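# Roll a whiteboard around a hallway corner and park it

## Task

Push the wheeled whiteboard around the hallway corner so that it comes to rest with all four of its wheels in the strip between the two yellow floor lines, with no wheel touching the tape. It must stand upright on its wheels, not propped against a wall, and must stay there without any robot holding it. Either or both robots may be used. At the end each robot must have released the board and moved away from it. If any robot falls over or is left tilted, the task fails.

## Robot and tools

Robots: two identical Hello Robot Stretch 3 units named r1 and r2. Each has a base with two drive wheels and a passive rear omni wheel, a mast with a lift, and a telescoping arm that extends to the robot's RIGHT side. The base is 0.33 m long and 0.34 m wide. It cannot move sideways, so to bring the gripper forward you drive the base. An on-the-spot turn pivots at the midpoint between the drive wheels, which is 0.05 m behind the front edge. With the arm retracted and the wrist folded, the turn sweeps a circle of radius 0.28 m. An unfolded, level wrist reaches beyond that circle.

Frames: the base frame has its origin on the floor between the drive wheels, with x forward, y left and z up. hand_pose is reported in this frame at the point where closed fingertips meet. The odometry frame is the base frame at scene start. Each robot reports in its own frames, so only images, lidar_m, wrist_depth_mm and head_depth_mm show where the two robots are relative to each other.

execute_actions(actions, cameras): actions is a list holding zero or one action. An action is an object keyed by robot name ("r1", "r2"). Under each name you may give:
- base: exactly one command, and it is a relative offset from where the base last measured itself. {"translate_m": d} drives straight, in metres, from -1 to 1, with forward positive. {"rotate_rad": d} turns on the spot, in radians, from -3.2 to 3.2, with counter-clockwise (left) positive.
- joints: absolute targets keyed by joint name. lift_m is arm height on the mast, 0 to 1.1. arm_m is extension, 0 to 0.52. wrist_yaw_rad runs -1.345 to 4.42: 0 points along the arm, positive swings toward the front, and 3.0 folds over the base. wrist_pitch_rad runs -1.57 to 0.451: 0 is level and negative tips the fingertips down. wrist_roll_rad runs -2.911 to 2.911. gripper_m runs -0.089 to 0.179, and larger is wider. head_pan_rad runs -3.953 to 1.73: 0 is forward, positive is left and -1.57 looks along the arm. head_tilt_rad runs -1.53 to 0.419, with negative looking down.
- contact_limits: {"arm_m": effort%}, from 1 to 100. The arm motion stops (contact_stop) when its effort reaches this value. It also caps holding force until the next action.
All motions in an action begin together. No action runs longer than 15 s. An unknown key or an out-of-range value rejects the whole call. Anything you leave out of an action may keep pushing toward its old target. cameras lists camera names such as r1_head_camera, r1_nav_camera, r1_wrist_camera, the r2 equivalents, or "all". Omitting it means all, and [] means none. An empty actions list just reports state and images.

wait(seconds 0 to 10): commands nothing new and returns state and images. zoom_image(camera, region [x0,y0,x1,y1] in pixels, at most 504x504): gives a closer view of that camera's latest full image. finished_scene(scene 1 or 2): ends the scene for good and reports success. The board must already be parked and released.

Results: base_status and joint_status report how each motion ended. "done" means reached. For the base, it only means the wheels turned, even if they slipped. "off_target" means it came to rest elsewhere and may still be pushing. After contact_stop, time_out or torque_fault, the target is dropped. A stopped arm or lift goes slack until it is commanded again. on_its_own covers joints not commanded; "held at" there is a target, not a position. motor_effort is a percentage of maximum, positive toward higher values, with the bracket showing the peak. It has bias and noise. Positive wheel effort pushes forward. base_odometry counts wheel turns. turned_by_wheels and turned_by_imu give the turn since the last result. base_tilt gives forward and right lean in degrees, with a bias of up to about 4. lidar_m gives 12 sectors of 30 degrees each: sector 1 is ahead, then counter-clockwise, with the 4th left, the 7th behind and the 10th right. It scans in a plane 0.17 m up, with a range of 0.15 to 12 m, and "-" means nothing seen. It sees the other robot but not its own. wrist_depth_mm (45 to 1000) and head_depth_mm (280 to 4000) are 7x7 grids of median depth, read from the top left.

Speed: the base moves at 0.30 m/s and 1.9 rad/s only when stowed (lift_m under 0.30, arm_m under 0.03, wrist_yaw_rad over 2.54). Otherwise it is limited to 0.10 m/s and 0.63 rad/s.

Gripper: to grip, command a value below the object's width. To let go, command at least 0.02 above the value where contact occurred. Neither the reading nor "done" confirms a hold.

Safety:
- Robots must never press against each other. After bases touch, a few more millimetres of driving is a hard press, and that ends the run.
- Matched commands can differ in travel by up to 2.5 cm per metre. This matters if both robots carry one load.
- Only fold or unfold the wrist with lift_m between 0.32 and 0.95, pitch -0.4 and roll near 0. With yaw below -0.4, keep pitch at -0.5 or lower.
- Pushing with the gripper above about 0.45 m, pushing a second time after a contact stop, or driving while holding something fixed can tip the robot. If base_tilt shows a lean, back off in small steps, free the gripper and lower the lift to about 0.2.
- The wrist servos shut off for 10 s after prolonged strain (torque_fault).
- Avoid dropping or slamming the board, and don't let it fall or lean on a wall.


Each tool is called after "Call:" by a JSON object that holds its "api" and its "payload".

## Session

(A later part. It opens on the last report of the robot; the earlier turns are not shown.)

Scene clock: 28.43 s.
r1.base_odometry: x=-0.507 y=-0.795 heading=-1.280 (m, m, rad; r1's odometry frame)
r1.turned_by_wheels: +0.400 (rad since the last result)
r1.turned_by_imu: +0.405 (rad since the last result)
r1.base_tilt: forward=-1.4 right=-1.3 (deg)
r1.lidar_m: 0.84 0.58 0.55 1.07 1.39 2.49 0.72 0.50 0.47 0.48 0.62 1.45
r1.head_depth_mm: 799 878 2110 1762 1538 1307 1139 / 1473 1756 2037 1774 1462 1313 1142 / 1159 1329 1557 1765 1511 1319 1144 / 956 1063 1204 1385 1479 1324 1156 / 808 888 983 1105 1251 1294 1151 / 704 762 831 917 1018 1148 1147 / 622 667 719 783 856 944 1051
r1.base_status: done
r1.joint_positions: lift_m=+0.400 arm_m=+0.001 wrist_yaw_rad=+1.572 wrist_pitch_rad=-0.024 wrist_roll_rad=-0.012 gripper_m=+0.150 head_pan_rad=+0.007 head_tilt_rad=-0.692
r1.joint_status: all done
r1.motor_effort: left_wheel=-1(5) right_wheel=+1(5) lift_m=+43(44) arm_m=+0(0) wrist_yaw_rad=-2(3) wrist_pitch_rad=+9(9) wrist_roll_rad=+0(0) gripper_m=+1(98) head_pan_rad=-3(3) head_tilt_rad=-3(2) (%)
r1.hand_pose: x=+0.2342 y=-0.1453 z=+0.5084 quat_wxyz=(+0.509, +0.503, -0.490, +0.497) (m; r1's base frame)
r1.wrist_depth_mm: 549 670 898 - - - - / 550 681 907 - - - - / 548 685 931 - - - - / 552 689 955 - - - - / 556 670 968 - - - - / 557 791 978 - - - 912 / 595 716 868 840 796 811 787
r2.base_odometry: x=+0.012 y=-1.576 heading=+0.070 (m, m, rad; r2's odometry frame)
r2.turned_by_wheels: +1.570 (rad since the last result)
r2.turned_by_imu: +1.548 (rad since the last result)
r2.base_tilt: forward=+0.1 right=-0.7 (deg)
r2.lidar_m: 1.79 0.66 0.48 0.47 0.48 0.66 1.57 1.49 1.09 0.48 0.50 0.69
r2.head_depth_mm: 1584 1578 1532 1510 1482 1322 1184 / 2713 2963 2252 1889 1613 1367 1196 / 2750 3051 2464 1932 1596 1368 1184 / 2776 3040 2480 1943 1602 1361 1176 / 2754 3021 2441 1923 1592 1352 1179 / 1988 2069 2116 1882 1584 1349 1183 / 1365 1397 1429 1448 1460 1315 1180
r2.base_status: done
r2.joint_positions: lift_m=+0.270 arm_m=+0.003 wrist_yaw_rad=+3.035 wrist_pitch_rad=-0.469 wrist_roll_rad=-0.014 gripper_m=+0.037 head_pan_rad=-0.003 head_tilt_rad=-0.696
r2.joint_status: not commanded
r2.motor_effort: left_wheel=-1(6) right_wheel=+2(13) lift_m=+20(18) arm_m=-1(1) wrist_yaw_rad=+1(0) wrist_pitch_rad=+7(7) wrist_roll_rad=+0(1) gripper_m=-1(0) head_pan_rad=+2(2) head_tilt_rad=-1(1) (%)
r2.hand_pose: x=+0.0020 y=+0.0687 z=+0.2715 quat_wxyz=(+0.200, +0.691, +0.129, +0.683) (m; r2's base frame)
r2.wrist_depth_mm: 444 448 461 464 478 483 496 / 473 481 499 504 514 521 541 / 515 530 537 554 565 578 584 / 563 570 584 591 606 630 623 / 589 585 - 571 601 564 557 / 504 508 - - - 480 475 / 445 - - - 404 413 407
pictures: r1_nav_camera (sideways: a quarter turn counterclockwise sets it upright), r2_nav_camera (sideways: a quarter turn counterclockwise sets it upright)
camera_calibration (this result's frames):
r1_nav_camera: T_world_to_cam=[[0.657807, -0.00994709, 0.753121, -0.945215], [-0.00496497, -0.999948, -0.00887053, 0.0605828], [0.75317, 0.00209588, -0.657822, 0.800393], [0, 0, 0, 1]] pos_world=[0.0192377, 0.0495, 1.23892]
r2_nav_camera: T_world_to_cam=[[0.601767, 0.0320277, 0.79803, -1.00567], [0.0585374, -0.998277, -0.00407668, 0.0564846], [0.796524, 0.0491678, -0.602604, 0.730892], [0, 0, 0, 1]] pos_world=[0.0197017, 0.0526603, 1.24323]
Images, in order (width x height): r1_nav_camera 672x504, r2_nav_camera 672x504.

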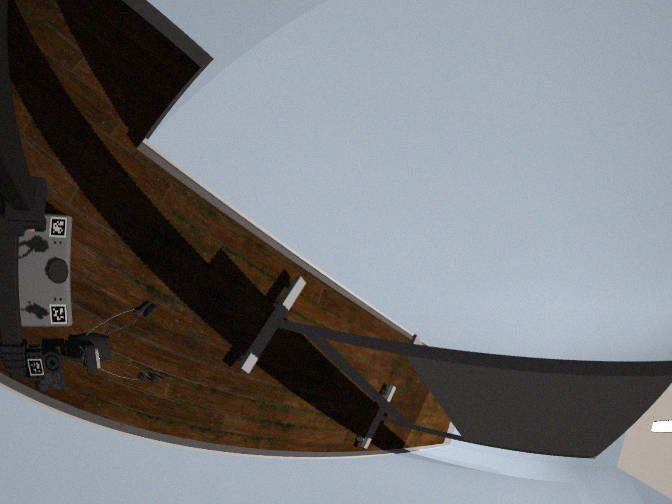

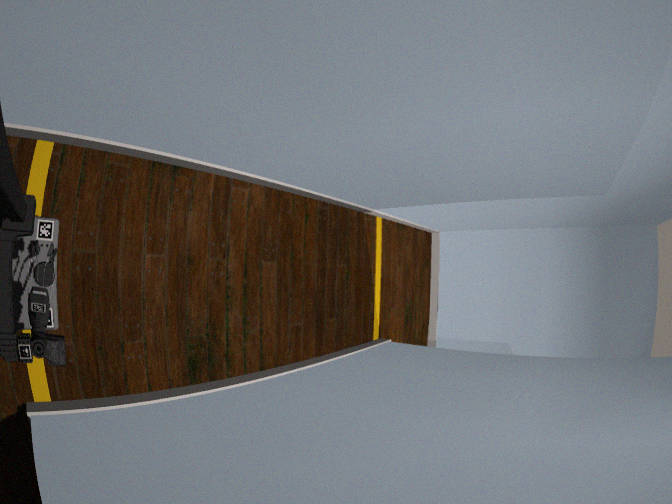

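Call:
{"api": "execute_actions", "payload": {"actions": [{"r2":{"base":{"translate_m":1}},"r1":{"base":{"translate_m":0.4},"joints":{"lift_m":0.25}}}], "cameras": []}}

Call:
{"api": "execute_actions", "payload": {"actions": [{"r2":{"base":{"translate_m":1}},"r1":{"base":{"rotate_rad":-0.2}}}], "cameras": []}}

Call:
{"api": "execute_actions", "payload": {"actions": [{"r2":{"joints":{"head_pan_rad":-1.4,"lift_m":0.4,"wrist_pitch_rad":-0.4}},"r1":{"base":{"translate_m":0.25},"joints":{"head_tilt_rad":-1}}}]}}

Scene clock: 34.03 s.
r1.base_odometry: x=-0.392 y=-1.178 heading=-1.280 (m, m, rad; r1's odometry frame)
r1.turned_by_wheels: +0.000 (rad since the last result)
r1.turned_by_imu: +0.002 (rad since the last result)
r1.base_tilt: forward=-1.4 right=-1.4 (deg)
r1.lidar_m: 0.57 0.40 0.37 0.38 1.16 2.71 0.98 0.68 0.64 0.66 0.86 0.55
r1.head_depth_mm: 1355 1756 2220 1801 1037 1250 1098 / 989 1182 1459 1764 1541 1312 1142 / 778 891 1042 1272 1471 1269 1151 / 641 714 807 930 1102 1254 1149 / 542 595 658 742 848 978 1103 / 473 511 556 614 682 773 883 / 418 448 483 523 574 635 710
r1.base_status: done
r1.joint_positions: lift_m=+0.250 arm_m=+0.001 wrist_yaw_rad=+1.572 wrist_pitch_rad=-0.022 wrist_roll_rad=-0.012 gripper_m=+0.150 head_pan_rad=+0.007 head_tilt_rad=-0.692
r1.joint_status: all done
r1.motor_effort: left_wheel=-2(3) right_wheel=+1(6) lift_m=+32(37) arm_m=+0(0) wrist_yaw_rad=-1(2) wrist_pitch_rad=+8(9) wrist_roll_rad=+0(0) gripper_m=+0(0) head_pan_rad=-2(3) head_tilt_rad=-2(3) (%)
r1.hand_pose: x=+0.2343 y=-0.1454 z=+0.3591 quat_wxyz=(+0.509, +0.503, -0.491, +0.498) (m; r1's base frame)
r1.wrist_depth_mm: 397 494 653 - - - - / 397 492 660 - - - - / 406 502 669 - - - - / 413 506 685 - 504 - - / 413 491 696 - - - - / 405 578 688 651 751 785 791 / 437 512 619 598 486 613 598
r2.base_odometry: x=+1.009 y=-1.506 heading=+0.070 (m, m, rad; r2's odometry frame)
r2.turned_by_wheels: +0.000 (rad since the last result)
r2.turned_by_imu: -0.007 (rad since the last result)
r2.base_tilt: forward=+0.2 right=-0.7 (deg)
r2.lidar_m: 1.82 0.66 0.48 0.47 0.48 0.66 1.81 0.69 0.50 0.48 0.50 0.68
r2.head_depth_mm: 1884 2103 2316 1789 1454 1307 1192 / 1874 2111 2310 1956 1612 1361 1192 / 1881 2116 2322 1931 1592 1361 1180 / 1867 2150 2321 1936 1599 1353 1175 / 1886 2126 2359 1927 1596 1347 1178 / 1860 2053 2134 1860 1588 1355 1177 / 1408 1421 1440 1471 1471 1321 1172
r2.base_status: done
r2.joint_positions: lift_m=+0.270 arm_m=+0.003 wrist_yaw_rad=+3.035 wrist_pitch_rad=-0.469 wrist_roll_rad=-0.014 gripper_m=+0.037 head_pan_rad=-0.003 head_tilt_rad=-0.696
r2.joint_status: not commanded
r2.motor_effort: left_wheel=-1(6) right_wheel=+1(10) lift_m=+19(19) arm_m=+0(1) wrist_yaw_rad=+0(0) wrist_pitch_rad=+7(7) wrist_roll_rad=+0(0) gripper_m=+0(1) head_pan_rad=+3(3) head_tilt_rad=-1(1) (%)
r2.hand_pose: x=+0.0020 y=+0.0687 z=+0.2715 quat_wxyz=(+0.200, +0.691, +0.129, +0.683) (m; r2's base frame)
r2.wrist_depth_mm: 441 441 454 467 477 487 496 / 469 479 496 501 519 531 542 / 516 524 541 546 568 579 591 / 550 564 583 587 603 623 632 / 577 581 - 583 592 565 552 / 505 511 - - - 470 470 / 449 - - - 403 412 406
pictures: none
No camera images: the call's "cameras" was empty. Leave "cameras" out to get every camera's image.

Scene clock: 39.07 s.
r1.base_odometry: x=-0.392 y=-1.178 heading=-1.480 (m, m, rad; r1's odometry frame)
r1.turned_by_wheels: -0.200 (rad since the last result)
r1.turned_by_imu: -0.202 (rad since the last result)
r1.base_tilt: forward=-1.4 right=-1.5 (deg)
r1.lidar_m: 0.55 0.43 0.37 0.37 0.43 1.73 1.31 0.75 0.64 0.65 0.74 1.28
r1.head_depth_mm: 435 531 704 1761 1486 1298 1095 / 3175 2826 2131 708 1100 1275 1124 / 1507 1745 2085 1833 1547 1266 1145 / 1050 1159 1300 1462 1477 1295 1152 / 804 864 939 1023 1136 1231 1158 / 649 690 735 787 848 919 1009 / 547 573 605 639 680 723 781
r1.base_status: done
r1.joint_positions: lift_m=+0.250 arm_m=+0.001 wrist_yaw_rad=+1.571 wrist_pitch_rad=-0.022 wrist_roll_rad=-0.012 gripper_m=+0.150 head_pan_rad=+0.007 head_tilt_rad=-0.692
r1.joint_status: not commanded
r1.motor_effort: left_wheel=+1(5) right_wheel=-3(7) lift_m=+32(31) arm_m=+1(0) wrist_yaw_rad=-1(1) wrist_pitch_rad=+8(8) wrist_roll_rad=+0(0) gripper_m=+1(1) head_pan_rad=-2(2) head_tilt_rad=-2(3) (%)
r1.hand_pose: x=+0.2343 y=-0.1455 z=+0.3591 quat_wxyz=(+0.509, +0.503, -0.491, +0.498) (m; r1's base frame)
r1.wrist_depth_mm: 474 625 921 - - - - / 484 632 947 - - - 976 / 486 638 955 - - - 943 / 485 635 941 576 - - 959 / 486 611 934 - - - 922 / 481 731 658 746 775 795 761 / 510 601 635 529 484 602 583
r2.base_odometry: x=+2.007 y=-1.437 heading=+0.070 (m, m, rad; r2's odometry frame)
r2.turned_by_wheels: +0.000 (rad since the last result)
r2.turned_by_imu: -0.007 (rad since the last result)
r2.base_tilt: forward=+0.2 right=-0.7 (deg)
r2.lidar_m: 1.20 0.68 0.49 0.47 0.49 0.66 1.78 0.68 0.49 0.48 0.49 1.25
r2.head_depth_mm: 1013 1139 1294 1504 1624 1366 1193 / 1012 1142 1297 1528 1616 1366 1191 / 1017 1147 1296 1518 1595 1357 1186 / 1016 1138 1304 1521 1585 1359 1188 / 1013 1138 1301 1517 1595 1358 1176 / 1016 1136 1303 1507 1587 1356 1183 / 1014 1137 1306 1464 1500 1339 1175
r2.base_status: done
r2.joint_positions: lift_m=+0.270 arm_m=+0.003 wrist_yaw_rad=+3.035 wrist_pitch_rad=-0.469 wrist_roll_rad=-0.014 gripper_m=+0.037 head_pan_rad=-0.003 head_tilt_rad=-0.696
r2.joint_status: not commanded
r2.motor_effort: left_wheel=+0(7) right_wheel=+0(10) lift_m=+19(19) arm_m=+0(0) wrist_yaw_rad=+0(0) wrist_pitch_rad=+7(7) wrist_roll_rad=+0(0) gripper_m=-1(1) head_pan_rad=+2(2) head_tilt_rad=-2(1) (%)
r2.hand_pose: x=+0.0020 y=+0.0687 z=+0.2715 quat_wxyz=(+0.200, +0.691, +0.129, +0.683) (m; r2's base frame)
r2.wrist_depth_mm: 442 454 464 470 484 501 507 / 479 490 503 512 517 540 557 / 527 526 544 549 578 598 611 / 552 571 581 594 612 634 645 / 578 592 - 580 590 559 552 / 512 515 - - - 474 471 / 450 - - - 404 411 409
pictures: none
No camera images: the call's "cameras" was empty. Leave "cameras" out to get every camera's image.

Scene clock: 42.83 s.
r1.base_odometry: x=-0.370 y=-1.427 heading=-1.480 (m, m, rad; r1's odometry frame)
r1.turned_by_wheels: +0.000 (rad since the last result)
r1.turned_by_imu: +0.001 (rad since the last result)
r1.base_tilt: forward=-1.4 right=-1.4 (deg)
r1.lidar_m: 0.63 0.36 0.31 0.31 0.36 1.62 1.44 0.82 0.71 0.71 0.81 0.31
r1.head_depth_mm: 2214 1898 388 1091 1300 1148 1075 / 2169 1914 1645 613 1241 1152 - / 1456 1787 1648 1475 1313 1171 1110 / 962 1112 1310 1437 1322 1197 1118 / 714 794 895 1028 1203 1181 1114 / 570 621 679 754 845 962 1061 / 475 509 547 595 650 719 802
r1.base_status: done
r1.joint_positions: lift_m=+0.250 arm_m=+0.001 wrist_yaw_rad=+1.571 wrist_pitch_rad=-0.022 wrist_roll_rad=-0.012 gripper_m=+0.150 head_pan_rad=+0.007 head_tilt_rad=-0.988
r1.joint_status: all done
r1.motor_effort: left_wheel=+1(5) right_wheel=-4(5) lift_m=+31(32) arm_m=+0(0) wrist_yaw_rad=-1(1) wrist_pitch_rad=+8(8) wrist_roll_rad=+0(0) gripper_m=+0(1) head_pan_rad=-2(3) head_tilt_rad=-4(19) (%)
r1.hand_pose: x=+0.2343 y=-0.1455 z=+0.3591 quat_wxyz=(+0.509, +0.503, -0.491, +0.498) (m; r1's base frame)
r1.wrist_depth_mm: 415 544 677 - - - - / 418 549 714 - - - - / 421 555 722 - - - - / 425 550 726 288 528 - - / 423 536 782 259 - - 981 / 421 638 729 721 783 771 794 / 455 550 643 576 616 611 596
r2.base_odometry: x=+2.007 y=-1.437 heading=+0.070 (m, m, rad; r2's odometry frame)
r2.turned_by_wheels: +0.000 (rad since the last result)
r2.turned_by_imu: +0.000 (rad since the last result)
r2.base_tilt: forward=+0.2 right=-0.7 (deg)
r2.lidar_m: 1.20 0.68 0.49 0.47 0.49 0.66 1.78 0.68 0.49 0.48 0.49 1.25
r2.head_depth_mm: 368 411 465 535 632 769 988 / 373 418 476 550 652 801 1032 / 381 426 485 564 671 833 1081 / 387 436 498 581 694 867 1116 / 394 444 509 594 732 977 1152 / 1712 2769 2345 1926 1581 1339 1176 / 1628 2270 2255 1910 1575 1343 1175
r2.base_status: not commanded
r2.joint_positions: lift_m=+0.400 arm_m=+0.003 wrist_yaw_rad=+3.035 wrist_pitch_rad=-0.421 wrist_roll_rad=-0.014 gripper_m=+0.037 head_pan_rad=-1.393 head_tilt_rad=-0.696
r2.joint_status: all done
r2.motor_effort: left_wheel=+0(0) right_wheel=+0(0) lift_m=+22(20) arm_m=+0(1) wrist_yaw_rad=+0(0) wrist_pitch_rad=+8(9) wrist_roll_rad=+0(0) gripper_m=-1(0) head_pan_rad=-5(60) head_tilt_rad=-2(0) (%)
r2.hand_pose: x=+0.0027 y=+0.0750 z=+0.4119 quat_wxyz=(+0.184, +0.693, +0.112, +0.688) (m; r2's base frame)
r2.wrist_depth_mm: 442 447 458 469 478 487 504 / 471 472 497 504 519 530 547 / 502 518 535 550 562 572 596 / 552 558 582 598 611 629 642 / 598 619 - 646 673 685 705 / 637 649 - 676 - 666 655 / 606 592 - 576 559 563 563
pictures: r1_head_camera (sideways: a quarter turn clockwise sets it upright), r1_nav_camera (sideways: a quarter turn counterclockwise sets it upright), r1_wrist_camera, r2_head_camera (sideways: a quarter turn clockwise sets it upright), r2_nav_camera (sideways: a quarter turn counterclockwise sets it upright), r2_wrist_camera
camera_calibration (this result's frames):
r1_head_camera: T_world_to_cam=[[-0.853968, 0.000702202, -0.520325, 0.704209], [-0.0239899, 0.998883, 0.0407208, -0.0444977], [0.519772, 0.0472568, -0.852997, 1.0692], [0, 0, 0, 1]] pos_world=[0.0445636, -0.0065736, 1.28025]
r1_nav_camera: T_world_to_cam=[[0.848487, -0.0086977, 0.529144, -0.654537], [-0.00711856, -0.999962, -0.005022, 0.0555829], [0.529168, 0.000494357, -0.848517, 1.04973], [0, 0, 0, 1]] pos_world=[0.000278312, 0.0493689, 1.23734]
r1_wrist_camera: T_world_to_cam=[[-0.00315885, -0.999967, -0.00754222, -0.138593], [-0.247647, 0.00808957, -0.968817, 0.431252], [0.968845, -0.00119254, -0.247664, 0.0259915], [0, 0, 0, 1]] pos_world=[0.0811788, -0.142046, 0.423196]
r2_head_camera: T_world_to_cam=[[-0.163816, 0.632224, -0.757269, 1.01162], [0.975824, 0.216435, -0.0303989, 0.0378413], [0.14468, -0.743941, -0.652395, 0.803706], [0, 0, 0, 1]] pos_world=[0.0125116, -0.049848, 1.29155]
r2_nav_camera: T_world_to_cam=[[0.139738, -0.586193, 0.79803, -1.00286], [-0.971469, -0.237131, -0.00407666, 0.0627676], [0.191628, -0.774692, -0.602604, 0.734582], [0, 0, 0, 1]] pos_world=[0.060348, -0.00390844, 1.24323]
r2_wrist_camera: T_world_to_cam=[[0.996285, -0.0760375, -0.04042, 0.0296053], [-0.0746179, -0.527985, -0.845969, 0.432207], [0.0429842, 0.845843, -0.531698, 0.321276], [0, 0, 0, 1]] pos_world=[-0.0110547, -0.0412991, 0.537652]
Images, in order (width x height): r1_head_camera 896x504, r1_nav_camera 672x504, r1_wrist_camera 644x364, r2_head_camera 896x504, r2_nav_camera 672x504, r2_wrist_camera 644x364.

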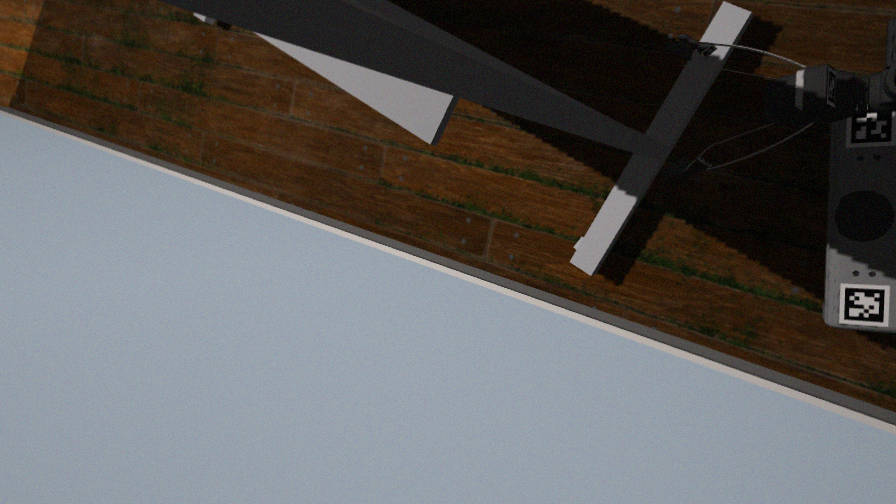

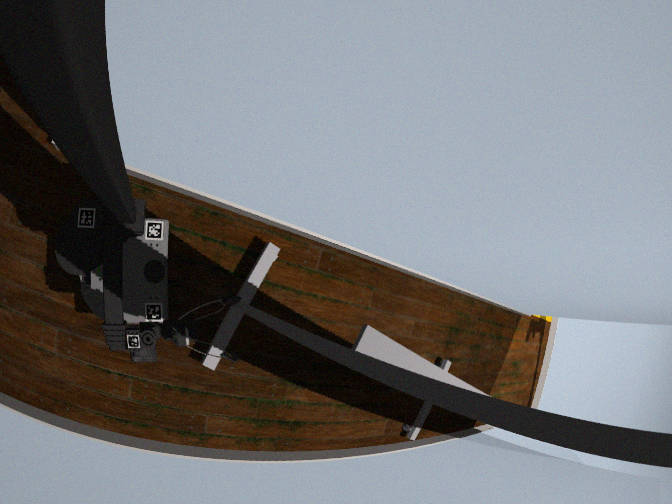

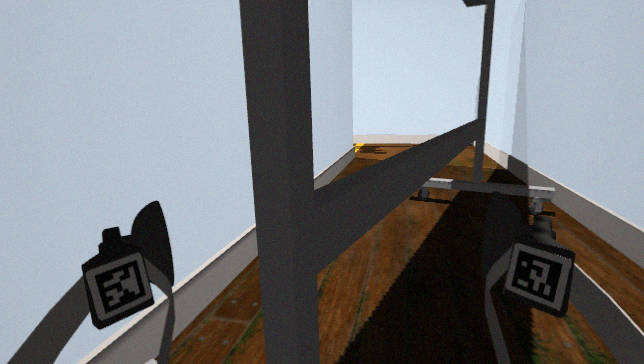

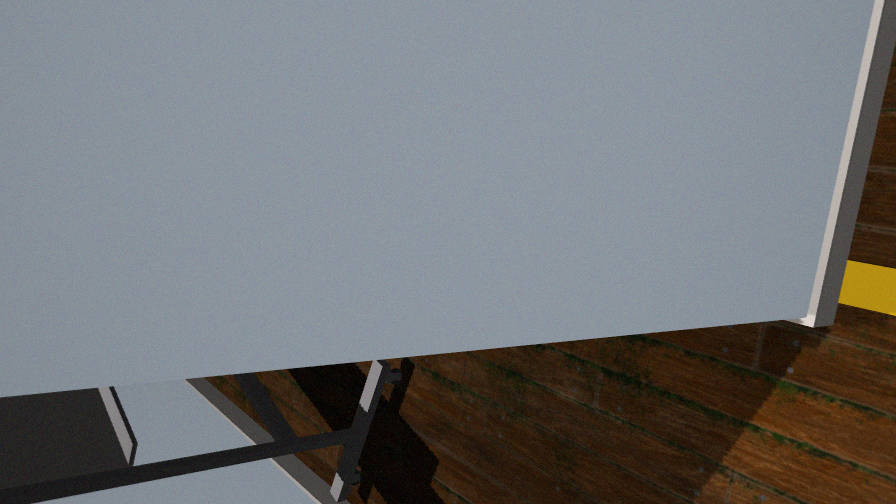

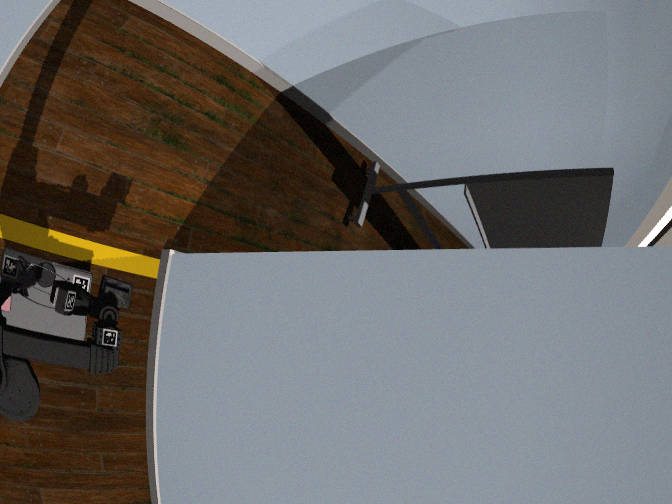

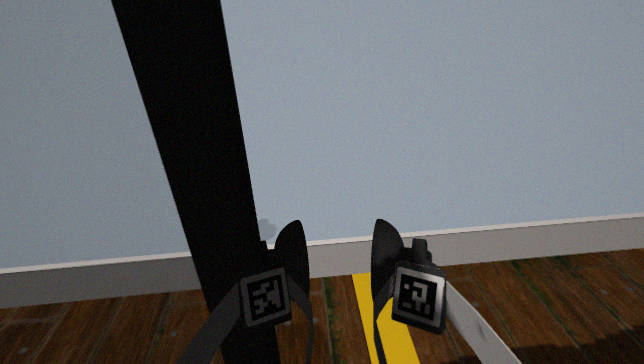

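Call:
{"api": "execute_actions", "payload": {"actions": [{"r1":{"base":{"translate_m":0.12},"joints":{"head_tilt_rad":-0.8}},"r2":{"joints":{"wrist_yaw_rad":1.57}}}], "cameras": []}}

Call:
{"api": "execute_actions", "payload": {"actions": [{"r1":{"base":{"rotate_rad":-0.22},"joints":{"gripper_m":0.02,"arm_m":0.3}},"r2":{"joints":{"wrist_pitch_rad":0,"gripper_m":0.15,"lift_m":0.25}}}], "cameras": ["r1_nav_camera","r1_wrist_camera","r2_nav_camera"]}}

Scene clock: 45.37 s.
r1.base_odometry: x=-0.359 y=-1.547 heading=-1.480 (m, m, rad; r1's odometry frame)
r1.turned_by_wheels: +0.000 (rad since the last result)
r1.turned_by_imu: +0.001 (rad since the last result)
r1.base_tilt: forward=-1.4 right=-1.4 (deg)
r1.lidar_m: 0.57 0.33 0.28 0.28 0.33 0.56 1.50 0.85 0.73 0.74 0.85 0.21
r1.head_depth_mm: 2986 2526 2013 1661 581 397 1088 / 2159 2411 2030 1683 1425 1181 921 / 1170 1396 1726 1651 1438 1253 1064 / 802 900 1023 1198 1370 1262 1084 / 610 664 733 812 913 1051 1095 / 492 527 566 615 673 743 829 / 412 436 463 495 532 574 626
r1.base_status: done
r1.joint_positions: lift_m=+0.250 arm_m=+0.001 wrist_yaw_rad=+1.571 wrist_pitch_rad=-0.022 wrist_roll_rad=-0.012 gripper_m=+0.150 head_pan_rad=+0.007 head_tilt_rad=-0.803
r1.joint_status: all done
r1.motor_effort: left_wheel=+1(5) right_wheel=-3(3) lift_m=+31(30) arm_m=+0(0) wrist_yaw_rad=-1(1) wrist_pitch_rad=+8(8) wrist_roll_rad=+0(0) gripper_m=+0(0) head_pan_rad=-2(2) head_tilt_rad=+1(12) (%)
r1.hand_pose: x=+0.2343 y=-0.1455 z=+0.3591 quat_wxyz=(+0.509, +0.503, -0.491, +0.498) (m; r1's base frame)
r1.wrist_depth_mm: 380 462 88 - - - - / 391 463 91 - - - - / 391 488 94 - - - - / 397 493 97 - 394 - - / 394 497 102 184 253 - - / 388 588 105 143 723 787 796 / 418 505 110 139 611 611 585
r2.base_odometry: x=+2.007 y=-1.437 heading=+0.070 (m, m, rad; r2's odometry frame)
r2.turned_by_wheels: +0.000 (rad since the last result)
r2.turned_by_imu: +0.000 (rad since the last result)
r2.base_tilt: forward=+0.2 right=-0.7 (deg)
r2.lidar_m: 1.20 0.68 0.49 0.47 0.49 0.66 1.78 0.68 0.50 0.48 0.49 1.25
r2.head_depth_mm: 368 410 465 534 632 771 986 / 374 418 475 550 649 801 1034 / 381 427 486 563 670 830 1076 / 387 436 496 578 690 863 1111 / 394 445 509 594 735 975 1155 / 1714 2789 2355 1917 1586 1342 1177 / 1640 2243 2246 1922 1582 1349 1178
r2.base_status: not commanded
r2.joint_positions: lift_m=+0.400 arm_m=+0.003 wrist_yaw_rad=+1.572 wrist_pitch_rad=-0.421 wrist_roll_rad=-0.014 gripper_m=+0.037 head_pan_rad=-1.393 head_tilt_rad=-0.696
r2.joint_status: all done
r2.motor_effort: left_wheel=+0(0) right_wheel=+0(0) lift_m=+21(22) arm_m=+0(1) wrist_yaw_rad=-1(1) wrist_pitch_rad=+8(8) wrist_roll_rad=+0(0) gripper_m=+0(0) head_pan_rad=-4(5) head_tilt_rad=+0(2) (%)
r2.hand_pose: x=+0.2027 y=-0.1477 z=+0.4119 quat_wxyz=(+0.596, +0.591, -0.380, +0.389) (m; r2's base frame)
r2.wrist_depth_mm: 737 - - - - - - / 740 - - - - - - / 734 - - - - - - / 736 971 - - - 985 969 / 713 839 831 792 823 794 775 / 666 690 696 679 - 659 655 / 608 590 569 574 556 572 567
pictures: none
No camera images: the call's "cameras" was empty. Leave "cameras" out to get every camera's image.

Scene clock: 49.10 s.
r1.base_odometry: x=-0.359 y=-1.547 heading=-1.700 (m, m, rad; r1's odometry frame)
r1.turned_by_wheels: -0.220 (rad since the last result)
r1.turned_by_imu: -0.220 (rad since the last result)
r1.base_tilt: forward=-1.4 right=-1.3 (deg)
r1.lidar_m: 0.95 0.38 0.29 0.28 0.29 0.42 2.51 1.00 0.76 0.74 0.45 1.09
r1.head_depth_mm: 2989 2539 1841 1667 1414 1242 1104 / 3061 2552 2015 1683 1423 1244 1107 / 3055 2584 2051 1683 1434 1249 1114 / 2963 2437 2009 1702 1443 1256 1119 / 1295 1328 1369 1404 1380 1246 1124 / 862 873 887 901 924 936 960 / 644 649 656 664 675 684 695
r1.base_status: done
r1.joint_positions: lift_m=+0.250 arm_m=+0.300 wrist_yaw_rad=+1.676 wrist_pitch_rad=-0.022 wrist_roll_rad=-0.012 gripper_m=+0.020 head_pan_rad=+0.007 head_tilt_rad=-0.803
r1.joint_status: all done
r1.on_its_own: wrist_yaw_rad is held at +1.671, not at your +1.570, by its stall guard, which is not easing now
r1.motor_effort: left_wheel=+2(10) right_wheel=-5(22) lift_m=+31(31) arm_m=+4(9) wrist_yaw_rad=-4(50) wrist_pitch_rad=+8(8) wrist_roll_rad=+0(0) gripper_m=-7(98) head_pan_rad=-2(3) head_tilt_rad=+1(1) (%)
r1.hand_pose: x=+0.2329 y=-0.4177 z=+0.3593 quat_wxyz=(+0.482, +0.528, -0.464, +0.524) (m; r1's base frame)
r1.wrist_depth_mm: 752 - - 111 - 770 469 / 748 - - 115 - 781 466 / 749 - - 119 - 772 464 / 754 - - 123 - 768 466 / 759 - - 127 - 771 467 / 756 842 769 132 717 696 461 / 647 650 639 138 618 578 456
r2.base_odometry: x=+2.007 y=-1.437 heading=+0.070 (m, m, rad; r2's odometry frame)
r2.turned_by_wheels: +0.000 (rad since the last result)
r2.turned_by_imu: +0.000 (rad since the last result)
r2.base_tilt: forward=+0.2 right=-0.7 (deg)
r2.lidar_m: 1.20 0.68 0.49 0.47 0.49 0.66 1.79 0.68 0.49 0.48 0.49 1.25
r2.head_depth_mm: 368 410 464 535 631 768 985 / 374 419 475 550 652 799 1030 / 380 426 486 563 671 829 1083 / 387 434 497 579 692 861 1117 / 394 444 509 595 732 970 1150 / 1820 2747 2337 1910 1585 1351 1172 / 1636 2310 2278 1910 1574 1354 1178
r2.base_status: not commanded
r2.joint_positions: lift_m=+0.250 arm_m=+0.003 wrist_yaw_rad=+1.572 wrist_pitch_rad=-0.024 wrist_roll_rad=-0.014 gripper_m=+0.150 head_pan_rad=-1.393 head_tilt_rad=-0.696
r2.joint_status: all done
r2.motor_effort: left_wheel=+0(0) right_wheel=+0(0) lift_m=+16(16) arm_m=-1(0) wrist_yaw_rad=-1(1) wrist_pitch_rad=+9(9) wrist_roll_rad=+0(1) gripper_m=+0(100) head_pan_rad=-4(5) head_tilt_rad=-1(0) (%)
r2.hand_pose: x=+0.2342 y=-0.1476 z=+0.3588 quat_wxyz=(+0.509, +0.503, -0.490, +0.498) (m; r2's base frame)
r2.wrist_depth_mm: 748 - - - - - - / 727 - - - - - - / 725 - - - - - - / 715 - - - - - - / 711 - - - - - - / 735 - 939 943 921 907 895 / 670 680 704 702 691 686 627
pictures: r1_nav_camera (sideways: a quarter turn counterclockwise sets it upright), r1_wrist_camera, r2_nav_camera (sideways: a quarter turn counterclockwise sets it upright)
camera_calibration (this result's frames):
r1_nav_camera: T_world_to_cam=[[0.736877, -0.00947755, 0.675961, -0.845141], [-0.00597865, -0.999954, -0.00750278, 0.0588071], [0.676001, 0.00148729, -0.736899, 0.903713], [0, 0, 0, 1]] pos_world=[0.0122054, 0.0494505, 1.23767]
r1_wrist_camera: T_world_to_cam=[[0.101274, -0.99483, -0.00758977, -0.43302], [-0.246526, -0.0177039, -0.968974, 0.422284], [0.96383, 0.100003, -0.247044, 0.0702694], [0, 0, 0, 1]] pos_world=[0.0802298, -0.430332, 0.423256]
r2_nav_camera: T_world_to_cam=[[0.139721, -0.586197, 0.79803, -1.00286], [-0.971476, -0.237103, -0.00407667, 0.0627677], [0.191605, -0.774697, -0.602604, 0.734582], [0, 0, 0, 1]] pos_world=[0.0603479, -0.00391004, 1.24323]
Images, in order (width x height): r1_nav_camera 672x504, r1_wrist_camera 644x364, r2_nav_camera 672x504.

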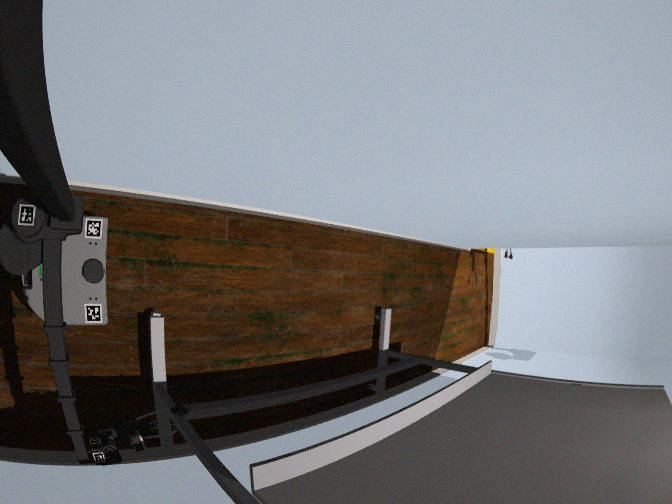

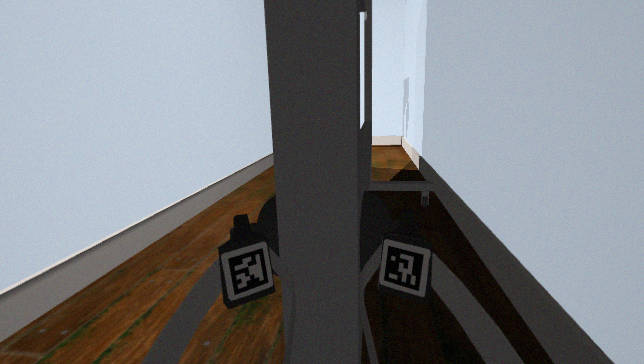

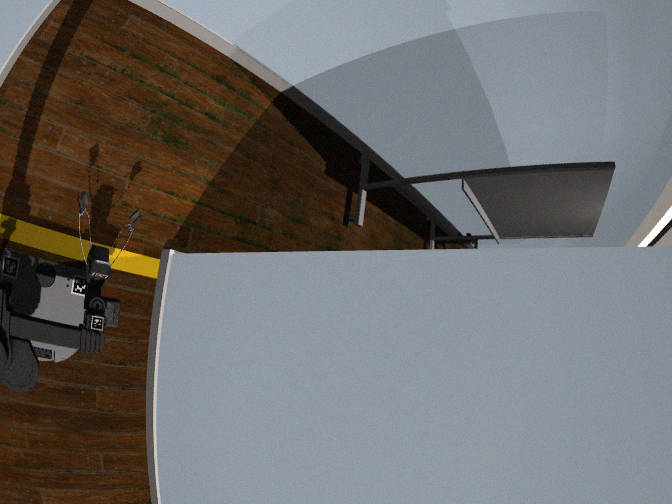

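Call:
{"api": "execute_actions", "payload": {"actions": [{"r1":{"base":{"translate_m":0.8},"joints":{"wrist_yaw_rad":1.8,"arm_m":0.28}},"r2":{"base":{"translate_m":-0.3}}}], "cameras": ["r1_nav_camera","r1_head_camera","r2_nav_camera"]}}

Scene clock: 58.23 s.
r1.base_odometry: x=-0.462 y=-2.340 heading=-1.700 (m, m, rad; r1's odometry frame)
r1.turned_by_wheels: -0.001 (rad since the last result)
r1.turned_by_imu: -0.001 (rad since the last result)
r1.base_tilt: forward=-1.4 right=-1.3 (deg)
r1.lidar_m: 0.86 0.35 0.26 0.25 0.26 0.37 1.15 1.05 0.79 0.76 0.40 1.13
r1.head_depth_mm: 2376 2532 2012 1678 1420 1242 1101 / 2397 2528 2017 1673 1432 1245 1105 / 2438 2574 2027 1696 1438 1251 1105 / 2456 2535 2018 1709 1454 1264 1117 / 1186 1217 1239 1272 1301 1216 1106 / 779 791 802 815 827 840 861 / 581 587 594 599 607 616 625
r1.base_status: done
r1.joint_positions: lift_m=+0.250 arm_m=+0.280 wrist_yaw_rad=+1.796 wrist_pitch_rad=-0.022 wrist_roll_rad=-0.017 gripper_m=+0.021 head_pan_rad=+0.007 head_tilt_rad=-0.803
r1.joint_status: all done
r1.on_its_own: right_wheel is at rest, and its effort (+21) is outside its rest range (-18 to +18)
r1.motor_effort: left_wheel=-6(9) right_wheel=+21(34) lift_m=+32(31) arm_m=-1(6) wrist_yaw_rad=+3(47) wrist_pitch_rad=+8(8) wrist_roll_rad=+3(3) gripper_m=-12(14) head_pan_rad=-2(2) head_tilt_rad=+1(1) (%)
r1.hand_pose: x=+0.2278 y=-0.3681 z=+0.3592 quat_wxyz=(+0.451, +0.553, -0.430, +0.553) (m; r1's base frame)
r1.wrist_depth_mm: 630 800 - 102 - - 707 / 618 819 - 106 - - 700 / 634 817 - 110 - - 695 / 639 833 - 114 - - 682 / 636 824 - 118 - - 688 / 639 782 723 122 715 780 649 / 618 640 631 127 610 607 580
r2.base_odometry: x=+1.708 y=-1.458 heading=+0.070 (m, m, rad; r2's odometry frame)
r2.turned_by_wheels: +0.000 (rad since the last result)
r2.turned_by_imu: +0.003 (rad since the last result)
r2.base_tilt: forward=+0.2 right=-0.7 (deg)
r2.lidar_m: 1.50 0.67 0.49 0.47 0.49 0.66 1.79 0.68 0.50 0.48 0.49 0.68
r2.head_depth_mm: 370 413 467 540 635 777 997 / 376 421 478 552 655 802 1041 / 383 429 489 568 676 837 1079 / 391 438 501 581 696 869 1119 / 397 447 514 599 720 901 1139 / 405 457 527 618 743 944 1138 / 412 466 538 632 774 991 1152
r2.base_status: done
r2.joint_positions: lift_m=+0.250 arm_m=+0.003 wrist_yaw_rad=+1.572 wrist_pitch_rad=-0.024 wrist_roll_rad=-0.014 gripper_m=+0.150 head_pan_rad=-1.393 head_tilt_rad=-0.696
r2.joint_status: not commanded
r2.motor_effort: left_wheel=+0(4) right_wheel=+0(5) lift_m=+17(16) arm_m=+0(1) wrist_yaw_rad=-1(1) wrist_pitch_rad=+9(9) wrist_roll_rad=+0(0) gripper_m=+0(0) head_pan_rad=-4(5) head_tilt_rad=-2(1) (%)
r2.hand_pose: x=+0.2342 y=-0.1476 z=+0.3588 quat_wxyz=(+0.509, +0.503, -0.490, +0.498) (m; r2's base frame)
r2.wrist_depth_mm: 731 - - - - - - / 729 - - - - - - / 736 - - - - - - / 721 - - - - - - / 724 988 - - - - - / 716 - 941 924 922 889 798 / 673 687 708 708 689 673 628
pictures: r1_head_camera (sideways: a quarter turn clockwise sets it upright), r1_nav_camera (sideways: a quarter turn counterclockwise sets it upright), r2_nav_camera (sideways: a quarter turn counterclockwise sets it upright)
camera_calibration (this result's frames):
r1_head_camera: T_world_to_cam=[[-0.743881, 0.0014715, -0.66831, 0.896341], [-0.0311573, 0.998834, 0.0368797, -0.0394626], [0.667585, 0.0482569, -0.742968, 0.925246], [0, 0, 0, 1]] pos_world=[0.0478612, -0.00655182, 1.28792]
r1_nav_camera: T_world_to_cam=[[0.736875, -0.00947731, 0.675963, -0.845143], [-0.0059783, -0.999954, -0.00750281, 0.0588072], [0.676003, 0.00148753, -0.736898, 0.903711], [0, 0, 0, 1]] pos_world=[0.0122055, 0.0494505, 1.23767]
r2_nav_camera: T_world_to_cam=[[0.139674, -0.586208, 0.79803, -1.00286], [-0.971495, -0.237025, -0.00407667, 0.0627678], [0.191542, -0.774712, -0.602604, 0.734582], [0, 0, 0, 1]] pos_world=[0.0603476, -0.0039144, 1.24323]
Images, in order (width x height): r1_head_camera 896x504, r1_nav_camera 672x504, r2_nav_camera 672x504.

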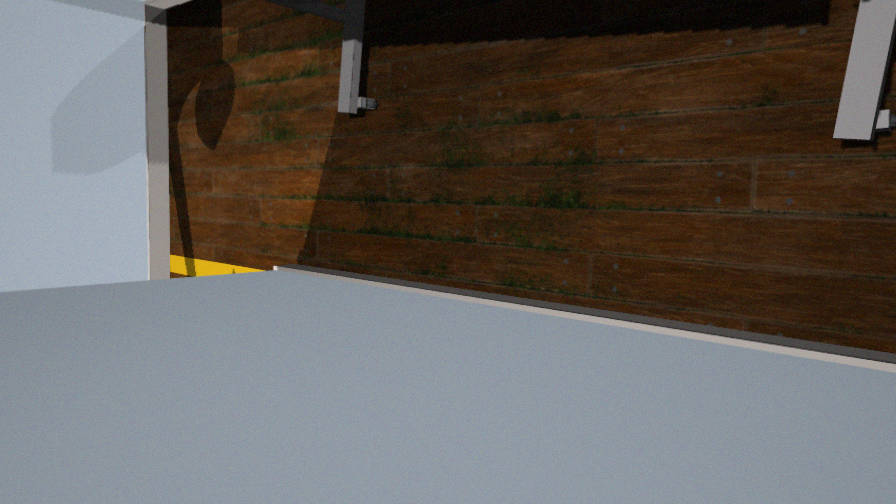

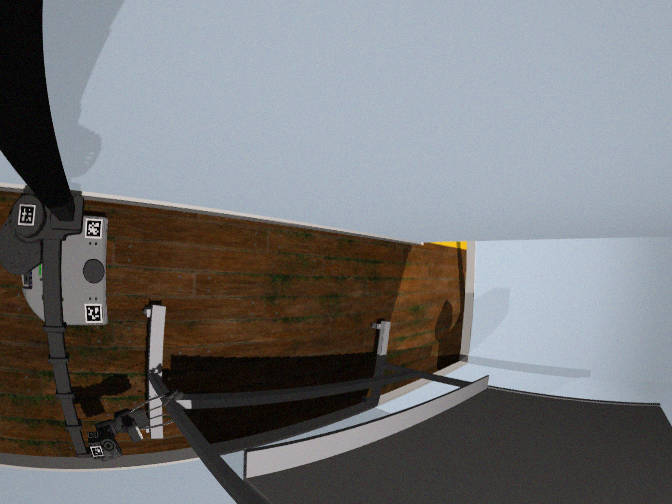

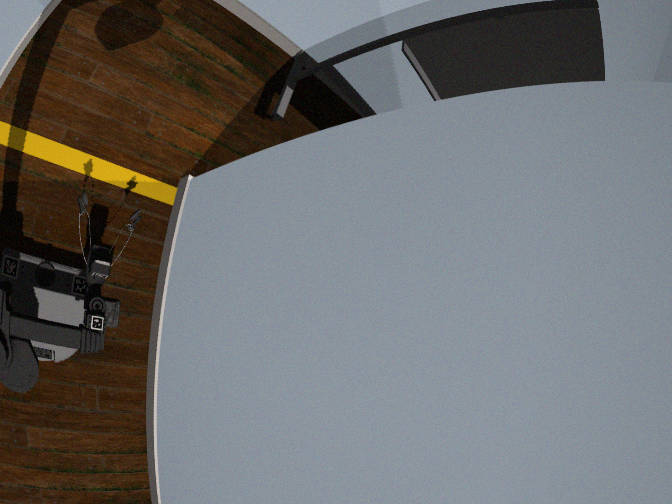

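Call:
{"api": "execute_actions", "payload": {"actions": [{"r1":{"base":{"translate_m":0.55},"joints":{"wrist_yaw_rad":1.6,"arm_m":0.3}},"r2":{"base":{"translate_m":0.4},"joints":{"arm_m":0.12,"head_pan_rad":-0.4,"head_tilt_rad":-0.9}}}], "cameras": ["r1_nav_camera","r2_wrist_camera","r2_nav_camera"]}}

Scene clock: 64.93 s.
r1.base_odometry: x=-0.534 y=-2.886 heading=-1.701 (m, m, rad; r1's odometry frame)
r1.turned_by_wheels: -0.001 (rad since the last result)
r1.turned_by_imu: -0.023 (rad since the last result)
r1.base_tilt: forward=-1.4 right=-1.4 (deg)
r1.lidar_m: 0.90 0.34 0.25 0.24 0.25 0.35 1.01 1.08 0.80 0.77 0.47 1.11
r1.head_depth_mm: 1929 2216 1952 1664 1422 1241 1102 / 1950 2256 2021 1672 1435 1242 1114 / 1965 2295 2039 1689 1442 1261 1109 / 1981 2268 2065 1693 1442 1262 1115 / 1935 1597 1342 1337 1351 1218 1106 / 825 830 833 835 842 846 853 / 602 603 603 607 607 611 618
r1.base_status: done
r1.joint_positions: lift_m=+0.250 arm_m=+0.300 wrist_yaw_rad=+1.593 wrist_pitch_rad=-0.022 wrist_roll_rad=-0.015 gripper_m=+0.020 head_pan_rad=+0.007 head_tilt_rad=-0.803
r1.joint_status: all done
r1.on_its_own: right_wheel is at rest, and its effort (+20) is outside its rest range (-18 to +18)
r1.motor_effort: left_wheel=-6(13) right_wheel=+20(41) lift_m=+32(32) arm_m=+1(5) wrist_yaw_rad=+5(64) wrist_pitch_rad=+8(8) wrist_roll_rad=+2(3) gripper_m=-9(19) head_pan_rad=-2(2) head_tilt_rad=+1(1) (%)
r1.hand_pose: x=+0.2342 y=-0.4392 z=+0.3591 quat_wxyz=(+0.504, +0.507, -0.484, +0.504) (m; r1's base frame)
r1.wrist_depth_mm: 823 - - 103 - 644 427 / 803 - - 106 - 658 424 / 830 - - 110 - 648 422 / 802 - - 114 - 658 430 / 821 - - 118 - 653 430 / 782 820 753 123 714 628 433 / 640 626 634 128 613 558 432
r2.base_odometry: x=+2.107 y=-1.430 heading=+0.070 (m, m, rad; r2's odometry frame)
r2.turned_by_wheels: +0.000 (rad since the last result)
r2.turned_by_imu: -0.003 (rad since the last result)
r2.base_tilt: forward=+0.2 right=-0.7 (deg)
r2.lidar_m: 1.10 0.68 0.49 0.47 0.49 0.66 1.78 0.68 0.49 0.48 1.58 0.86
r2.head_depth_mm: 877 1456 1727 1628 1419 1251 1105 / 845 956 1623 1613 1414 1253 1143 / 813 925 1545 1569 1406 1250 1126 / 787 897 1463 1513 1364 1242 1125 / 980 1174 1390 1545 1397 1244 1120 / 992 1138 1354 1536 1400 1239 1119 / 956 1096 1275 1500 1396 1231 1114
r2.base_status: done
r2.joint_positions: lift_m=+0.250 arm_m=+0.120 wrist_yaw_rad=+1.571 wrist_pitch_rad=-0.024 wrist_roll_rad=-0.014 gripper_m=+0.150 head_pan_rad=-0.407 head_tilt_rad=-0.889
r2.joint_status: all done
r2.motor_effort: left_wheel=+0(4) right_wheel=+0(6) lift_m=+16(16) arm_m=+3(4) wrist_yaw_rad=-1(1) wrist_pitch_rad=+9(9) wrist_roll_rad=+0(0) gripper_m=-1(1) head_pan_rad=+5(61) head_tilt_rad=-3(16) (%)
r2.hand_pose: x=+0.2342 y=-0.2648 z=+0.3588 quat_wxyz=(+0.510, +0.502, -0.490, +0.497) (m; r2's base frame)
r2.wrist_depth_mm: 885 971 977 972 934 941 943 / 882 - 973 989 977 989 954 / 868 - - - - - 987 / 849 - - - - 713 705 / 877 - - - - - - / 839 - 932 881 917 913 912 / 727 677 699 658 689 670 640
pictures: r1_nav_camera (sideways: a quarter turn counterclockwise sets it upright), r2_nav_camera (sideways: a quarter turn counterclockwise sets it upright), r2_wrist_camera
camera_calibration (this result's frames):
r1_nav_camera: T_world_to_cam=[[0.736866, -0.00947763, 0.675972, -0.845155], [-0.00597855, -0.999954, -0.00750297, 0.0588074], [0.676012, 0.00148736, -0.736889, 0.9037], [0, 0, 0, 1]] pos_world=[0.0122064, 0.0494505, 1.23767]
r2_nav_camera: T_world_to_cam=[[0.696335, -0.263488, 0.667601, -0.836263], [-0.340576, -0.940084, -0.0157963, 0.0741743], [0.631764, -0.21637, -0.744351, 0.916266], [0, 0, 0, 1]] pos_world=[0.0287179, 0.047637, 1.24149]
r2_wrist_camera: T_world_to_cam=[[0.0441021, -0.998706, -0.0253102, -0.255751], [-0.164332, 0.0177376, -0.986246, 0.440967], [0.985419, 0.0476547, -0.163337, 0.0062396], [0, 0, 0, 1]] pos_world=[0.0775955, -0.263539, 0.429448]
Images, in order (width x height): r1_nav_camera 672x504, r2_nav_camera 672x504, r2_wrist_camera 644x364.

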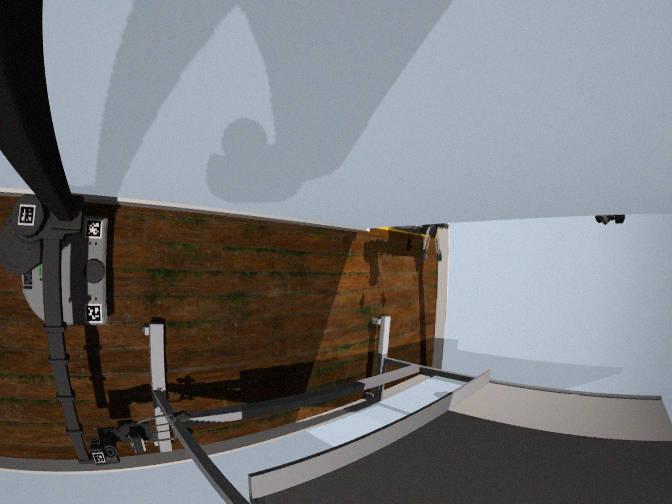

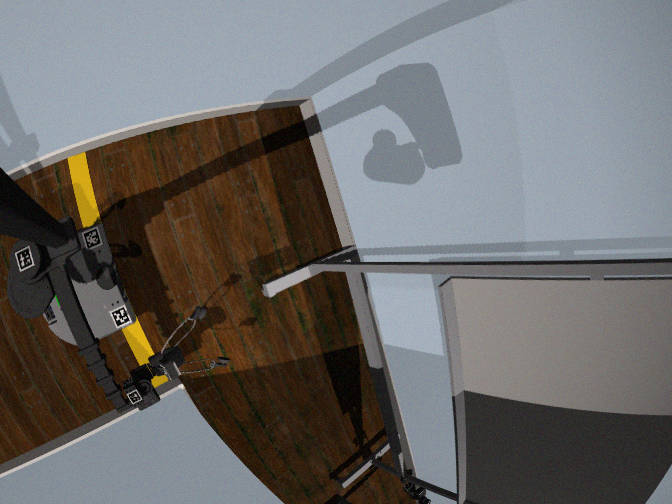

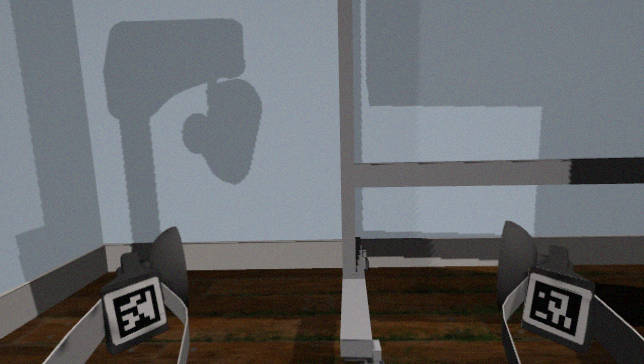

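Call:
{"api": "execute_actions", "payload": {"actions": [{"r2":{"base":{"translate_m":0.57},"joints":{"arm_m":0.14,"lift_m":0.35}}}], "cameras": ["r2_wrist_camera"]}}

Call:
{"api": "execute_actions", "payload": {"actions": [{"r2":{"joints":{"gripper_m":0.02}}}], "cameras": ["r2_wrist_camera","r2_nav_camera"]}}

Scene clock: 71.97 s.
r1.base_odometry: x=-0.534 y=-2.886 heading=-1.701 (m, m, rad; r1's odometry frame)
r1.turned_by_wheels: +0.000 (rad since the last result)
r1.turned_by_imu: +0.001 (rad since the last result)
r1.base_tilt: forward=-1.4 right=-1.4 (deg)
r1.lidar_m: 0.90 0.34 0.25 0.24 0.25 0.35 1.01 1.08 0.80 0.77 0.47 1.11
r1.head_depth_mm: 1941 2191 1956 1663 1432 1240 1097 / 1907 2114 1914 1672 1420 1240 1111 / 1892 2153 1931 1684 1435 1254 1107 / 1975 2287 2079 1701 1442 1260 1119 / 1917 2131 1330 1343 1343 1214 1102 / 825 829 829 837 839 844 854 / 601 602 603 607 607 612 615
r1.base_status: not commanded
r1.joint_positions: lift_m=+0.250 arm_m=+0.300 wrist_yaw_rad=+1.593 wrist_pitch_rad=-0.022 wrist_roll_rad=-0.015 gripper_m=+0.020 head_pan_rad=+0.007 head_tilt_rad=-0.803
r1.joint_status: not commanded
r1.on_its_own: right_wheel is at rest, and its effort (+19) is outside its rest range (-18 to +18)
r1.motor_effort: left_wheel=-6(6) right_wheel=+19(19) lift_m=+31(30) arm_m=+2(1) wrist_yaw_rad=+5(5) wrist_pitch_rad=+8(8) wrist_roll_rad=+3(2) gripper_m=-9(8) head_pan_rad=-2(2) head_tilt_rad=+1(0) (%)
r1.hand_pose: x=+0.2342 y=-0.4392 z=+0.3591 quat_wxyz=(+0.504, +0.507, -0.484, +0.504) (m; r1's base frame)
r1.wrist_depth_mm: 826 - - 103 - 655 425 / 832 - - 107 - 647 427 / 833 - - 110 - 648 427 / 809 - - 114 - 647 430 / 800 - - 118 - 667 431 / 775 810 755 123 729 621 430 / 642 637 625 128 624 566 431
r2.base_odometry: x=+2.675 y=-1.390 heading=+0.070 (m, m, rad; r2's odometry frame)
r2.turned_by_wheels: +0.000 (rad since the last result)
r2.turned_by_imu: -0.004 (rad since the last result)
r2.base_tilt: forward=+0.2 right=-0.7 (deg)
r2.lidar_m: 0.53 0.55 0.50 0.48 0.50 0.67 1.78 0.68 0.69 1.56 0.36 0.38
r2.head_depth_mm: 568 683 796 484 974 1232 - / 544 643 787 1003 708 1197 1074 / 519 607 740 938 1254 1194 1117 / 497 580 694 871 1156 1242 1118 / 477 553 658 810 1053 1246 1117 / 458 527 622 759 966 1200 1115 / 441 505 588 709 891 1174 1114
r2.base_status: done
r2.joint_positions: lift_m=+0.350 arm_m=+0.140 wrist_yaw_rad=+1.571 wrist_pitch_rad=-0.023 wrist_roll_rad=-0.014 gripper_m=+0.150 head_pan_rad=-0.407 head_tilt_rad=-0.889
r2.joint_status: all done
r2.motor_effort: left_wheel=+1(5) right_wheel=-2(5) lift_m=+21(23) arm_m=+4(4) wrist_yaw_rad=+0(0) wrist_pitch_rad=+9(9) wrist_roll_rad=+0(0) gripper_m=-1(1) head_pan_rad=+6(5) head_tilt_rad=-4(3) (%)
r2.hand_pose: x=+0.2343 y=-0.2848 z=+0.4586 quat_wxyz=(+0.510, +0.502, -0.490, +0.498) (m; r2's base frame)
r2.wrist_depth_mm: 440 439 438 160 430 425 429 / 454 450 450 163 440 436 436 / 459 451 453 168 445 447 446 / 468 469 467 171 455 456 458 / 478 474 481 176 474 463 461 / 495 - 483 180 482 475 473 / 509 503 495 184 488 484 484
pictures: r2_wrist_camera
camera_calibration (this result's frames):
r2_wrist_camera: T_world_to_cam=[[0.0441179, -0.998706, -0.0252808, -0.273216], [-0.163678, 0.0177376, -0.986354, 0.539646], [0.985527, 0.0476538, -0.162684, 0.0231486], [0, 0, 0, 1]] pos_world=[0.0775687, -0.283537, 0.529141]
Images, in order (width x height): r2_wrist_camera 644x364.

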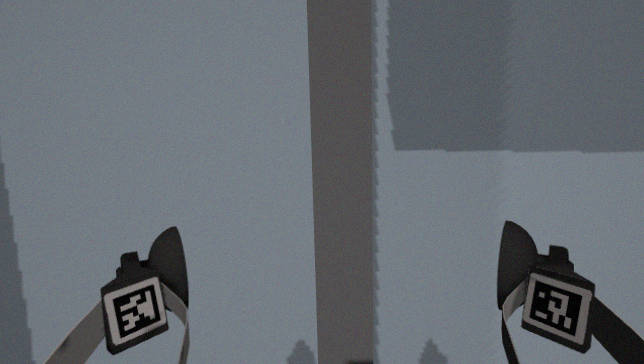

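Scene clock: 73.77 s.
r1.base_odometry: x=-0.534 y=-2.886 heading=-1.701 (m, m, rad; r1's odometry frame)
r1.turned_by_wheels: +0.000 (rad since the last result)
r1.turned_by_imu: +0.000 (rad since the last result)
r1.base_tilt: forward=-1.4 right=-1.3 (deg)
r1.lidar_m: 0.90 0.34 0.25 0.24 0.25 0.35 1.01 1.08 0.80 0.77 0.46 1.11
r1.head_depth_mm: 1936 2175 1940 1662 1429 1245 1107 / 1925 2111 1926 1673 1430 1249 1105 / 1873 2173 1937 1691 1433 1246 1107 / 1966 2269 2056 1694 1444 1261 1118 / 1942 2130 1338 1342 1343 1224 1097 / 825 827 830 835 839 849 853 / 603 602 603 606 608 612 617
r1.base_status: not commanded
r1.joint_positions: lift_m=+0.250 arm_m=+0.300 wrist_yaw_rad=+1.593 wrist_pitch_rad=-0.022 wrist_roll_rad=-0.015 gripper_m=+0.020 head_pan_rad=+0.007 head_tilt_rad=-0.803
r1.joint_status: not commanded
r1.on_its_own: right_wheel is at rest, and its effort (+19) is outside its rest range (-18 to +18)
r1.motor_effort: left_wheel=-6(6) right_wheel=+19(19) lift_m=+32(31) arm_m=+2(1) wrist_yaw_rad=+6(5) wrist_pitch_rad=+8(8) wrist_roll_rad=+2(2) gripper_m=-9(9) head_pan_rad=-3(2) head_tilt_rad=+1(1) (%)
r1.hand_pose: x=+0.2342 y=-0.4392 z=+0.3591 quat_wxyz=(+0.504, +0.507, -0.484, +0.504) (m; r1's base frame)
r1.wrist_depth_mm: 818 - - 103 - 639 423 / 814 - - 106 - 639 428 / 814 - - 110 - 645 427 / 814 - - 114 - 652 426 / 799 - - 118 - 655 432 / 770 815 762 122 717 622 431 / 648 637 630 128 610 560 430
r2.base_odometry: x=+2.675 y=-1.390 heading=+0.070 (m, m, rad; r2's odometry frame)
r2.turned_by_wheels: +0.000 (rad since the last result)
r2.turned_by_imu: +0.000 (rad since the last result)
r2.base_tilt: forward=+0.1 right=-0.7 (deg)
r2.lidar_m: 0.53 0.55 0.50 0.48 0.50 0.67 1.78 0.68 0.69 1.56 0.36 0.38
r2.head_depth_mm: 570 681 791 486 972 1226 - / 543 641 787 1001 711 1197 1076 / 520 610 743 941 1245 1194 1119 / 497 581 698 872 1157 1246 1119 / 476 554 656 811 1057 1242 1114 / 458 528 621 758 969 1194 1117 / 441 507 589 708 898 1177 1116
r2.base_status: not commanded
r2.joint_positions: lift_m=+0.350 arm_m=+0.140 wrist_yaw_rad=+1.565 wrist_pitch_rad=-0.023 wrist_roll_rad=-0.014 gripper_m=+0.020 head_pan_rad=-0.407 head_tilt_rad=-0.889
r2.joint_status: all done
r2.motor_effort: left_wheel=+0(0) right_wheel=+0(1) lift_m=+22(21) arm_m=+3(4) wrist_yaw_rad=+3(3) wrist_pitch_rad=+9(9) wrist_roll_rad=+0(0) gripper_m=-4(97) head_pan_rad=+5(4) head_tilt_rad=-4(4) (%)
r2.hand_pose: x=+0.2343 y=-0.2862 z=+0.4586 quat_wxyz=(+0.511, +0.501, -0.492, +0.496) (m; r2's base frame)
r2.wrist_depth_mm: 435 435 436 160 428 428 427 / 450 447 443 163 440 438 437 / 458 458 453 168 447 448 439 / 466 462 461 170 457 459 447 / 474 474 468 175 468 464 464 / 484 488 488 179 - 475 475 / 503 493 501 184 493 491 490
pictures: r2_nav_camera (sideways: a quarter turn counterclockwise sets it upright), r2_wrist_camera
camera_calibration (this result's frames):
r2_nav_camera: T_world_to_cam=[[0.696465, -0.263415, 0.667495, -0.836125], [-0.340429, -0.940137, -0.0158048, 0.0741845], [0.6317, -0.216227, -0.744446, 0.91639], [0, 0, 0, 1]] pos_world=[0.0287024, 0.047644, 1.24149]
r2_wrist_camera: T_world_to_cam=[[0.0388041, -0.998927, -0.0252792, -0.273444], [-0.163582, 0.0186066, -0.986354, 0.539897], [0.985766, 0.0424098, -0.162684, 0.0216632], [0, 0, 0, 1]] pos_world=[0.0775732, -0.284115, 0.529141]
Images, in order (width x height): r2_nav_camera 672x504, r2_wrist_camera 644x364.

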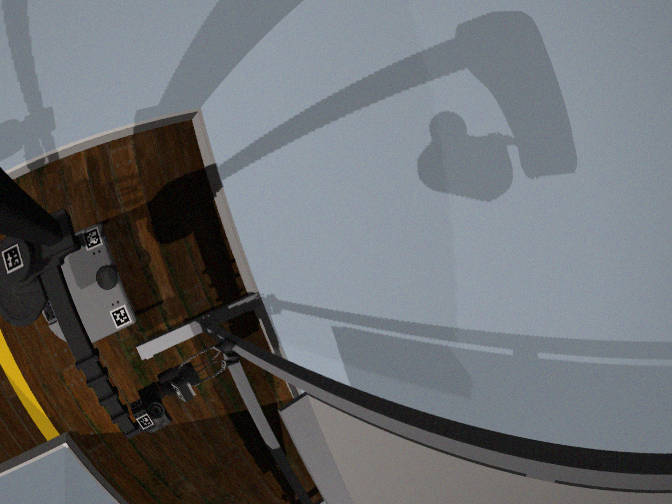

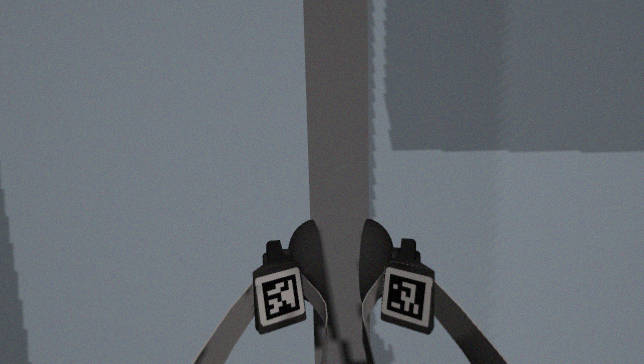

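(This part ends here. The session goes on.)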